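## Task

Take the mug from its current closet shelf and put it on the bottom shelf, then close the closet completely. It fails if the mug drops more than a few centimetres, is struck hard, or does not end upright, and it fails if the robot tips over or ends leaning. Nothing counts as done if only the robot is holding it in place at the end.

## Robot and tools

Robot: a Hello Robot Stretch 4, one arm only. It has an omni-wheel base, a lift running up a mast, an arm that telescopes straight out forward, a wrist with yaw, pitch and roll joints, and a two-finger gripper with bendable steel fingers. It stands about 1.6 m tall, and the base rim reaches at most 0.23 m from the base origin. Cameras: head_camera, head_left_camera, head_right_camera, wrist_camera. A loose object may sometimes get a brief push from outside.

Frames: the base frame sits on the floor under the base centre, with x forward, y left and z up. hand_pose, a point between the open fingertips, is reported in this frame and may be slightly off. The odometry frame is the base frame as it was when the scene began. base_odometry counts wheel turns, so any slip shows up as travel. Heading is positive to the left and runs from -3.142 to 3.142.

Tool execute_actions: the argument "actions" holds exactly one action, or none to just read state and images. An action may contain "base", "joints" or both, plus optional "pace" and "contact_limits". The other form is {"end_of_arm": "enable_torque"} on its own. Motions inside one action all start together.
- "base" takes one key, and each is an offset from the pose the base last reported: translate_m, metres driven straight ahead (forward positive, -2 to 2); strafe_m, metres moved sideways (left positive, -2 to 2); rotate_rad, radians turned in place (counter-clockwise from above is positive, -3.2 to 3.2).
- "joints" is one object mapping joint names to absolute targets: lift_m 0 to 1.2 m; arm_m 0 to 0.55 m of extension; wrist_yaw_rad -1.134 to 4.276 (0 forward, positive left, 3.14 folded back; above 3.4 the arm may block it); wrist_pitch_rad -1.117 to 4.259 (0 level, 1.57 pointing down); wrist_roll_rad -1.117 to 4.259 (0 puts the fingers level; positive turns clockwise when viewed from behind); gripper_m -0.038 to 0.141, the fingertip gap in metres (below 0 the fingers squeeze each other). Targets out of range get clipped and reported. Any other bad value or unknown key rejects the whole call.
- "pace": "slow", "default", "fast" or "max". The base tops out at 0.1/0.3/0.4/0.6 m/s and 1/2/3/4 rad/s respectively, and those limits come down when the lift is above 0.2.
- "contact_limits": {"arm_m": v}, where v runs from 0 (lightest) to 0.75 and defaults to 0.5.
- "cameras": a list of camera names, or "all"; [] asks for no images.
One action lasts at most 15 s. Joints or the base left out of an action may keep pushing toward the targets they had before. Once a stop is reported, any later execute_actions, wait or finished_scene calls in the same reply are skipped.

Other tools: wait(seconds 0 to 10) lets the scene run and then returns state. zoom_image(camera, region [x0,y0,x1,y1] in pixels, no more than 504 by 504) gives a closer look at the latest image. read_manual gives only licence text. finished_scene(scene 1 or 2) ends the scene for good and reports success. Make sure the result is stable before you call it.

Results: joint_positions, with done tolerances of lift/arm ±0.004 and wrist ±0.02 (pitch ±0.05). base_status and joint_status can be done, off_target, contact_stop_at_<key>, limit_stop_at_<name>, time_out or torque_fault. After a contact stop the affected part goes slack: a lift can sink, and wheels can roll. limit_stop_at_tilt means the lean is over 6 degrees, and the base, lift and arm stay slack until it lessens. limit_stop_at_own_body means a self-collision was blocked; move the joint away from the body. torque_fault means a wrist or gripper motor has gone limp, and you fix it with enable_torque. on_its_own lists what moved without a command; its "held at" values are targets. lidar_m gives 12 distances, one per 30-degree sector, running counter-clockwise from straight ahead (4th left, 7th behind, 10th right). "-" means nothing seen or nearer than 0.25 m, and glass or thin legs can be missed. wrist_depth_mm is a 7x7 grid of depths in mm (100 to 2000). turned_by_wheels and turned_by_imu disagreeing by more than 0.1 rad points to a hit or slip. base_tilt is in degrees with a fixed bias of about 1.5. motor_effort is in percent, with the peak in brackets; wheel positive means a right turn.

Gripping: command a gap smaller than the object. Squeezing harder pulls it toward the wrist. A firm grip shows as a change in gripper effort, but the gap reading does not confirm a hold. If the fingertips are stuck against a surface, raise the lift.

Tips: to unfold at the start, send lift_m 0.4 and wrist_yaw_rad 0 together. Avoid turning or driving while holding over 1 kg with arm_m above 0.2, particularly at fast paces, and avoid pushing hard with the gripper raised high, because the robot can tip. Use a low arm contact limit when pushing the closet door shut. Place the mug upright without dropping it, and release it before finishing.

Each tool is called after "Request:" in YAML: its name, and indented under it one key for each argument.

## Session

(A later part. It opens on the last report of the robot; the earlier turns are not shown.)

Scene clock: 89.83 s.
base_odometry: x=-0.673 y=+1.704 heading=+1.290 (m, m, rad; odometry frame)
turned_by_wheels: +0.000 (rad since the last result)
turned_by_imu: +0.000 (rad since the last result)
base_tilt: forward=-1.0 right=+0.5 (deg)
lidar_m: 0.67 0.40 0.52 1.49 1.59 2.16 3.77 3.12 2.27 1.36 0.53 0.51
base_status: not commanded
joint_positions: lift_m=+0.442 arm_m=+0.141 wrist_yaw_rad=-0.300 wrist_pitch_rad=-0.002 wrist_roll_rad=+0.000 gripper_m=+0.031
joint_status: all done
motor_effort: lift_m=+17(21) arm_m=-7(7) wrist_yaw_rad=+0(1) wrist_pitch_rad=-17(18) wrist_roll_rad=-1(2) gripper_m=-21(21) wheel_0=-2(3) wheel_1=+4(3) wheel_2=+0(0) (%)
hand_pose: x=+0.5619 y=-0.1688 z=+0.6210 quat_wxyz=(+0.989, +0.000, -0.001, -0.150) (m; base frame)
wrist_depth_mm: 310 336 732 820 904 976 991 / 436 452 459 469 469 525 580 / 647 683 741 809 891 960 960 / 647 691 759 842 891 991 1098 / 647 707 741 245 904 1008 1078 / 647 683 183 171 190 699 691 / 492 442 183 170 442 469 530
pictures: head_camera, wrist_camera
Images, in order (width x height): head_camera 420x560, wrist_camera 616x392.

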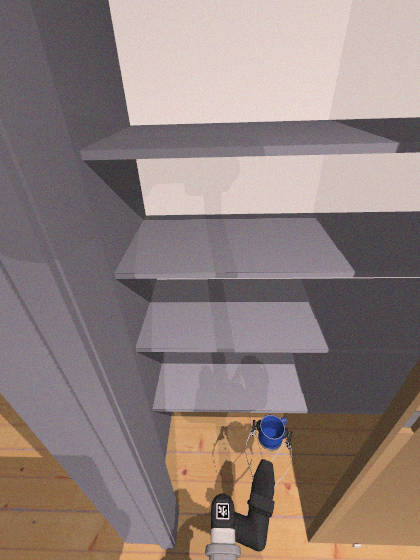

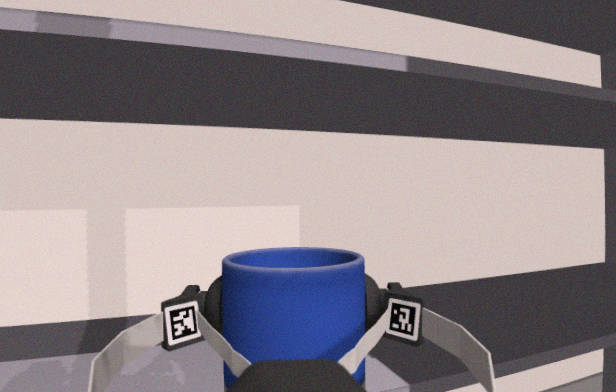

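Request:
execute_actions:
  actions:
    - {"joints":{"lift_m":0.375,"arm_m":0.44},"contact_limits":{"arm_m":0.15}}
  cameras: ["wrist_camera"]

Request:
execute_actions:
  actions:
    - {"joints":{"lift_m":0.35},"pace":"slow"}
  cameras: []

Scene clock: 94.50 s.
base_odometry: x=-0.673 y=+1.704 heading=+1.290 (m, m, rad; odometry frame)
turned_by_wheels: +0.000 (rad since the last result)
turned_by_imu: -0.001 (rad since the last result)
base_tilt: forward=-0.9 right=+0.4 (deg)
lidar_m: 0.63 0.40 0.50 1.50 1.56 2.20 3.75 3.13 2.26 1.39 0.54 0.51
base_status: not commanded
joint_positions: lift_m=+0.375 arm_m=+0.439 wrist_yaw_rad=-0.300 wrist_pitch_rad=-0.002 wrist_roll_rad=+0.000 gripper_m=+0.031
joint_status: all done
motor_effort: lift_m=+17(17) arm_m=+7(8) wrist_yaw_rad=+0(1) wrist_pitch_rad=-18(19) wrist_roll_rad=-1(2) gripper_m=-20(24) wheel_0=-3(2) wheel_1=+4(3) wheel_2=+0(0) (%)
contact_limits: arm_m 0.15
hand_pose: x=+0.8595 y=-0.1687 z=+0.5540 quat_wxyz=(+0.989, +0.000, -0.001, -0.149) (m; base frame)
wrist_depth_mm: 394 424 452 459 455 473 484 / 397 424 462 504 544 597 640 / 397 427 462 492 544 603 668 / 397 421 455 500 549 597 661 / 394 424 445 245 535 597 668 / 394 418 183 171 189 484 477 / 338 309 183 170 304 301 325
pictures: wrist_camera
Images, in order (width x height): wrist_camera 616x392.

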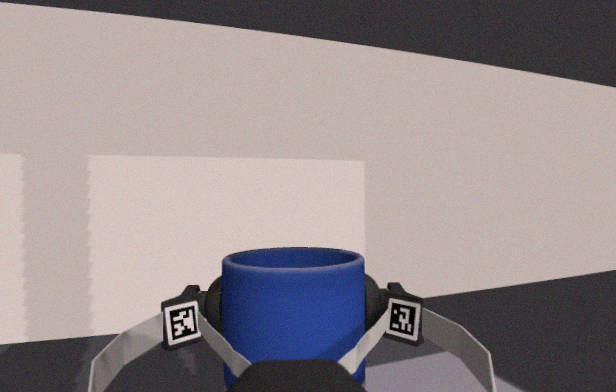

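Scene clock: 95.50 s.
base_odometry: x=-0.673 y=+1.704 heading=+1.290 (m, m, rad; odometry frame)
turned_by_wheels: +0.000 (rad since the last result)
turned_by_imu: +0.000 (rad since the last result)
base_tilt: forward=-0.8 right=+0.5 (deg)
lidar_m: 0.64 0.37 0.51 1.49 1.56 2.20 3.77 3.12 2.24 1.35 0.52 0.52
base_status: not commanded
joint_positions: lift_m=+0.350 arm_m=+0.439 wrist_yaw_rad=-0.300 wrist_pitch_rad=-0.002 wrist_roll_rad=+0.000 gripper_m=+0.031
joint_status: all done
motor_effort: lift_m=+17(18) arm_m=+7(7) wrist_yaw_rad=-1(0) wrist_pitch_rad=-18(17) wrist_roll_rad=-2(1) gripper_m=-21(20) wheel_0=-3(3) wheel_1=+3(3) wheel_2=+0(0) (%)
hand_pose: x=+0.8595 y=-0.1687 z=+0.5290 quat_wxyz=(+0.989, +0.000, -0.001, -0.149) (m; base frame)
wrist_depth_mm: 394 430 452 492 517 525 549 / 397 421 462 496 539 609 654 / 397 424 455 496 544 597 668 / 397 427 462 496 544 603 661 / 394 424 452 247 544 591 654 / 387 407 182 171 189 407 399 / 282 256 185 170 255 252 279
pictures: none
No camera images: the call's "cameras" was empty. Leave "cameras" out to get every camera's image.

Request:
execute_actions:
  actions:
    - {"joints":{"lift_m":0.341},"pace":"slow"}
  cameras: []

Request:
execute_actions:
  actions:
    - {"joints":{"gripper_m":0.14}}
  cameras: ["wrist_camera"]

Request:
execute_actions:
  actions:
    - {"base":{"translate_m":-0.45},"joints":{"arm_m":0.3}}
  cameras: ["wrist_camera"]

Request:
execute_actions:
  actions:
    - {"base":{"strafe_m":-0.298},"joints":{"lift_m":0.82,"gripper_m":-0.01,"wrist_roll_rad":1.571,"wrist_yaw_rad":0,"arm_m":0.33}}
  cameras: ["wrist_camera","head_camera"]

Scene clock: 99.17 s.
base_odometry: x=-0.673 y=+1.704 heading=+1.290 (m, m, rad; odometry frame)
turned_by_wheels: +0.000 (rad since the last result)
turned_by_imu: -0.001 (rad since the last result)
base_tilt: forward=-1.0 right=+0.4 (deg)
lidar_m: 0.66 0.36 0.53 1.48 1.56 2.21 3.78 3.12 2.26 1.36 0.51 0.47
base_status: not commanded
joint_positions: lift_m=+0.341 arm_m=+0.439 wrist_yaw_rad=-0.300 wrist_pitch_rad=-0.005 wrist_roll_rad=+0.000 gripper_m=+0.031
joint_status: all done
motor_effort: lift_m=+16(17) arm_m=+7(7) wrist_yaw_rad=+0(1) wrist_pitch_rad=-10(17) wrist_roll_rad=-1(1) gripper_m=-22(21) wheel_0=-3(3) wheel_1=+3(3) wheel_2=+0(0) (%)
hand_pose: x=+0.8594 y=-0.1687 z=+0.5209 quat_wxyz=(+0.989, +0.000, -0.003, -0.149) (m; base frame)
wrist_depth_mm: 397 427 462 484 521 539 554 / 397 427 462 496 544 603 661 / 397 427 459 496 549 603 668 / 397 427 455 496 544 603 668 / 397 427 449 246 539 597 640 / 387 399 183 171 189 382 379 / 266 241 183 170 241 238 265
pictures: none
No camera images: the call's "cameras" was empty. Leave "cameras" out to get every camera's image.

Scene clock: 101.27 s.
base_odometry: x=-0.673 y=+1.704 heading=+1.290 (m, m, rad; odometry frame)
turned_by_wheels: +0.000 (rad since the last result)
turned_by_imu: +0.000 (rad since the last result)
base_tilt: forward=-0.9 right=+0.6 (deg)
lidar_m: 0.68 0.39 0.52 1.49 1.54 2.17 3.78 3.14 2.28 1.37 0.52 0.51
base_status: not commanded
joint_positions: lift_m=+0.341 arm_m=+0.439 wrist_yaw_rad=-0.300 wrist_pitch_rad=-0.005 wrist_roll_rad=+0.000 gripper_m=+0.140
joint_status: all done
motor_effort: lift_m=+17(16) arm_m=+7(7) wrist_yaw_rad=+0(0) wrist_pitch_rad=-10(9) wrist_roll_rad=-2(1) gripper_m=+1(19) wheel_0=-3(3) wheel_1=+3(3) wheel_2=+0(0) (%)
hand_pose: x=+0.8594 y=-0.1687 z=+0.5210 quat_wxyz=(+0.989, +0.000, -0.003, -0.149) (m; base frame)
wrist_depth_mm: 399 424 459 492 525 539 554 / 399 424 459 500 544 603 661 / 397 424 459 500 544 603 668 / 397 427 459 496 544 603 661 / 397 421 449 255 549 591 647 / 389 211 193 186 215 349 379 / 266 260 244 153 257 253 265
pictures: wrist_camera
Images, in order (width x height): wrist_camera 616x392.

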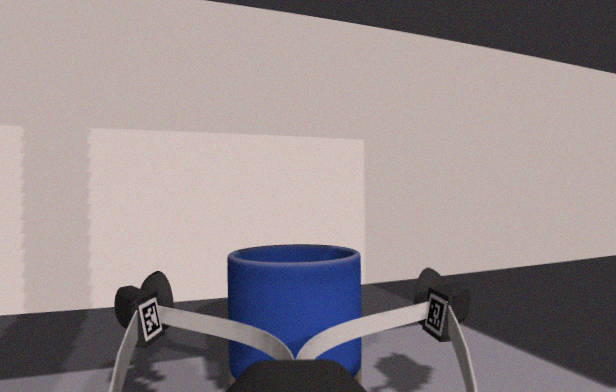

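Scene clock: 104.27 s.
base_odometry: x=-0.797 y=+1.272 heading=+1.290 (m, m, rad; odometry frame)
turned_by_wheels: +0.000 (rad since the last result)
turned_by_imu: +0.000 (rad since the last result)
base_tilt: forward=-0.9 right=+0.5 (deg)
lidar_m: 0.79 0.81 1.56 1.49 1.55 2.19 2.91 2.63 2.26 2.18 1.15 0.90
base_status: done
joint_positions: lift_m=+0.341 arm_m=+0.301 wrist_yaw_rad=-0.300 wrist_pitch_rad=-0.006 wrist_roll_rad=+0.000 gripper_m=+0.140
joint_status: all done
motor_effort: lift_m=+17(17) arm_m=-7(7) wrist_yaw_rad=+1(1) wrist_pitch_rad=-8(11) wrist_roll_rad=-1(1) gripper_m=-1(1) wheel_0=-4(7) wheel_1=-4(8) wheel_2=+3(6) (%)
hand_pose: x=+0.7219 y=-0.1688 z=+0.5210 quat_wxyz=(+0.989, +0.000, -0.003, -0.149) (m; base frame)
wrist_depth_mm: 715 976 1060 1138 1042 433 477 / 732 759 788 788 750 430 469 / 917 991 1060 1118 1138 430 480 / 904 960 1042 1098 1205 430 469 / 866 854 750 1060 741 427 469 / 891 211 1025 1138 407 427 469 / 904 960 1025 152 1098 424 477
pictures: wrist_camera
Images, in order (width x height): wrist_camera 616x392.

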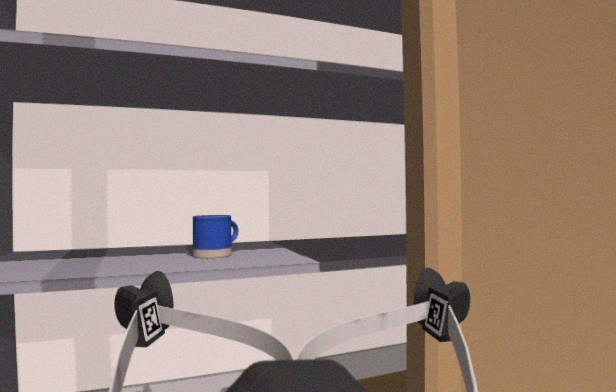

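Scene clock: 107.13 s.
base_odometry: x=-0.511 y=+1.190 heading=+1.290 (m, m, rad; odometry frame)
turned_by_wheels: +0.000 (rad since the last result)
turned_by_imu: -0.002 (rad since the last result)
base_tilt: forward=-1.0 right=+0.4 (deg)
lidar_m: 0.79 0.94 1.86 1.79 1.90 2.63 3.25 2.59 1.94 1.87 1.23 0.84
base_status: done
joint_positions: lift_m=+0.820 arm_m=+0.329 wrist_yaw_rad=+0.000 wrist_pitch_rad=-0.006 wrist_roll_rad=+1.570 gripper_m=-0.010
joint_status: all done
motor_effort: lift_m=+22(23) arm_m=+7(8) wrist_yaw_rad=+2(5) wrist_pitch_rad=-9(9) wrist_roll_rad=+1(8) gripper_m=-10(12) wheel_0=+1(12) wheel_1=-3(13) wheel_2=+0(8) (%)
hand_pose: x=+0.7881 y=-0.0875 z=+0.9996 quat_wxyz=(+0.707, +0.707, -0.002, +0.002) (m; base frame)
wrist_depth_mm: 271 273 277 279 282 286 289 / 270 272 274 278 283 286 287 / 270 272 274 278 282 285 287 / 267 272 276 277 281 283 285 / 267 271 273 278 279 283 285 / 267 271 272 201 281 282 286 / 634 831 640 585 597 991 732
pictures: head_camera, wrist_camera
Images, in order (width x height): head_camera 420x560, wrist_camera 616x392.

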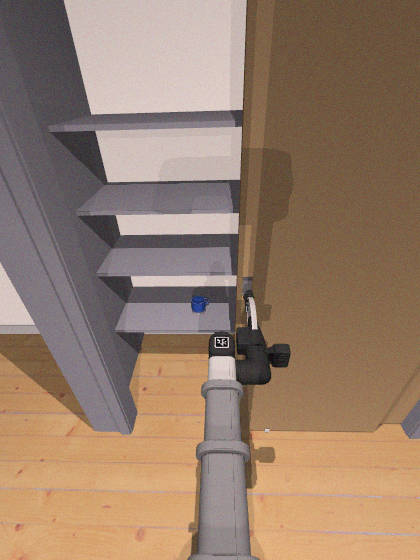

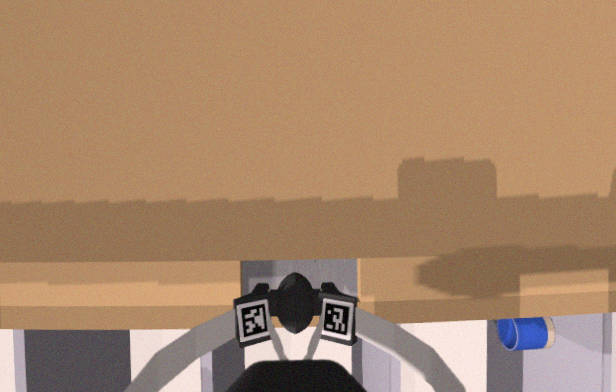

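Request:
execute_actions:
  actions:
    - {"joints":{"arm_m":0.385},"pace":"slow","contact_limits":{"arm_m":0.15}}
  cameras: []

Request:
execute_actions:
  actions:
    - {"base":{"strafe_m":0.556},"pace":"slow"}
  cameras: ["wrist_camera","head_camera"]

Scene clock: 111.00 s.
base_odometry: x=-0.511 y=+1.190 heading=+1.290 (m, m, rad; odometry frame)
turned_by_wheels: +0.000 (rad since the last result)
turned_by_imu: -0.001 (rad since the last result)
base_tilt: forward=-1.0 right=+0.4 (deg)
lidar_m: 0.80 0.94 1.88 1.79 1.88 2.63 3.25 2.62 1.92 1.87 1.25 0.83
base_status: not commanded
joint_positions: lift_m=+0.820 arm_m=+0.383 wrist_yaw_rad=-0.002 wrist_pitch_rad=-0.006 wrist_roll_rad=+1.570 gripper_m=-0.010
joint_status: all done
motor_effort: lift_m=+21(21) arm_m=+9(10) wrist_yaw_rad=+4(5) wrist_pitch_rad=-7(7) wrist_roll_rad=+1(1) gripper_m=-8(9) wheel_0=+2(1) wheel_1=-3(3) wheel_2=+0(0) (%)
contact_limits: arm_m 0.15
hand_pose: x=+0.8426 y=-0.0879 z=+0.9996 quat_wxyz=(+0.707, +0.707, -0.003, +0.001) (m; base frame)
wrist_depth_mm: 220 221 224 226 229 231 235 / 220 220 224 225 228 231 234 / 218 220 222 225 228 230 232 / 216 220 222 225 228 229 231 / 216 218 220 224 227 229 230 / 215 218 220 204 226 229 230 / 387 217 222 204 224 917 676
pictures: none
No camera images: the call's "cameras" was empty. Leave "cameras" out to get every camera's image.

Scene clock: 117.70 s.
base_odometry: x=-1.045 y=+1.344 heading=+1.289 (m, m, rad; odometry frame)
turned_by_wheels: -0.001 (rad since the last result)
turned_by_imu: -0.001 (rad since the last result)
base_tilt: forward=-0.9 right=+0.4 (deg)
lidar_m: 0.78 1.60 1.27 1.23 1.30 1.83 3.24 2.59 2.54 2.44 1.25 0.82
base_status: done
joint_positions: lift_m=+0.820 arm_m=+0.384 wrist_yaw_rad=-0.010 wrist_pitch_rad=-0.006 wrist_roll_rad=+1.570 gripper_m=-0.010
joint_status: not commanded
on_its_own: wrist_yaw_rad is at rest, and its effort (+28) is outside its rest range (-13 to +13)
motor_effort: lift_m=+22(22) arm_m=+8(9) wrist_yaw_rad=+28(28) wrist_pitch_rad=-10(9) wrist_roll_rad=+1(1) gripper_m=-8(8) wheel_0=-13(16) wheel_1=+3(5) wheel_2=-1(1) (%)
hand_pose: x=+0.8422 y=-0.0902 z=+0.9996 quat_wxyz=(+0.707, +0.707, -0.005, -0.001) (m; base frame)
wrist_depth_mm: 223 226 228 230 234 236 238 / 220 224 227 229 231 234 238 / 221 223 224 229 230 232 236 / 219 222 224 226 229 233 233 / 219 220 224 227 228 229 232 / 216 220 220 205 227 229 232 / 211 208 202 215 191 213 211
pictures: head_camera, wrist_camera
Images, in order (width x height): head_camera 420x560, wrist_camera 616x392.

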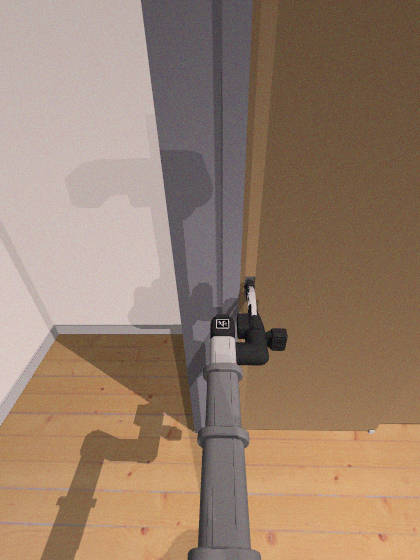

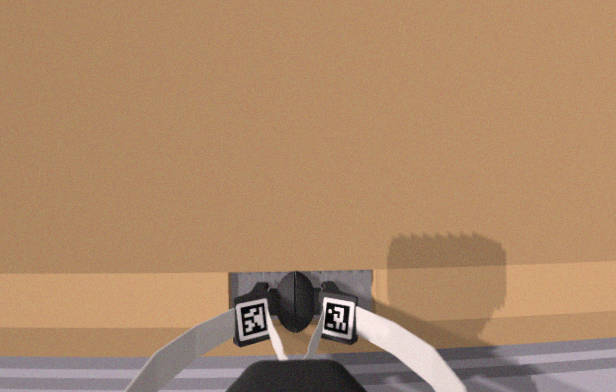

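Request:
execute_actions:
  actions:
    - {"joints":{"arm_m":0.3},"pace":"fast"}
  cameras: ["head_right_camera"]

Request:
finished_scene:
  scene: 2

Scene clock: 120.60 s.
base_odometry: x=-1.045 y=+1.344 heading=+1.290 (m, m, rad; odometry frame)
turned_by_wheels: +0.001 (rad since the last result)
turned_by_imu: +0.001 (rad since the last result)
base_tilt: forward=-0.9 right=+0.5 (deg)
lidar_m: 0.78 1.60 1.31 1.21 1.31 1.81 3.24 2.59 2.55 2.42 1.23 0.85
base_status: not commanded
joint_positions: lift_m=+0.820 arm_m=+0.301 wrist_yaw_rad=+0.000 wrist_pitch_rad=-0.006 wrist_roll_rad=+1.570 gripper_m=-0.010
joint_status: all done
motor_effort: lift_m=+22(22) arm_m=-7(7) wrist_yaw_rad=+0(28) wrist_pitch_rad=-8(7) wrist_roll_rad=+1(1) gripper_m=-8(9) wheel_0=-3(14) wheel_1=+3(3) wheel_2=-2(2) (%)
hand_pose: x=+0.7606 y=-0.0875 z=+0.9996 quat_wxyz=(+0.707, +0.707, -0.002, +0.002) (m; base frame)
wrist_depth_mm: 297 300 304 307 310 314 317 / 297 300 303 307 309 312 315 / 297 298 301 306 310 314 317 / 297 298 300 306 307 312 314 / 294 297 300 315 306 312 312 / 291 294 282 202 289 294 293 / 263 266 267 229 274 277 281
pictures: head_right_camera
Images, in order (width x height): head_right_camera 420x672.

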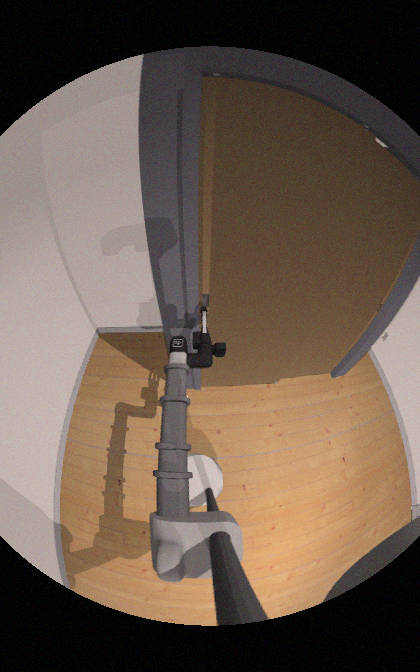

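The scene is finished: the task was done.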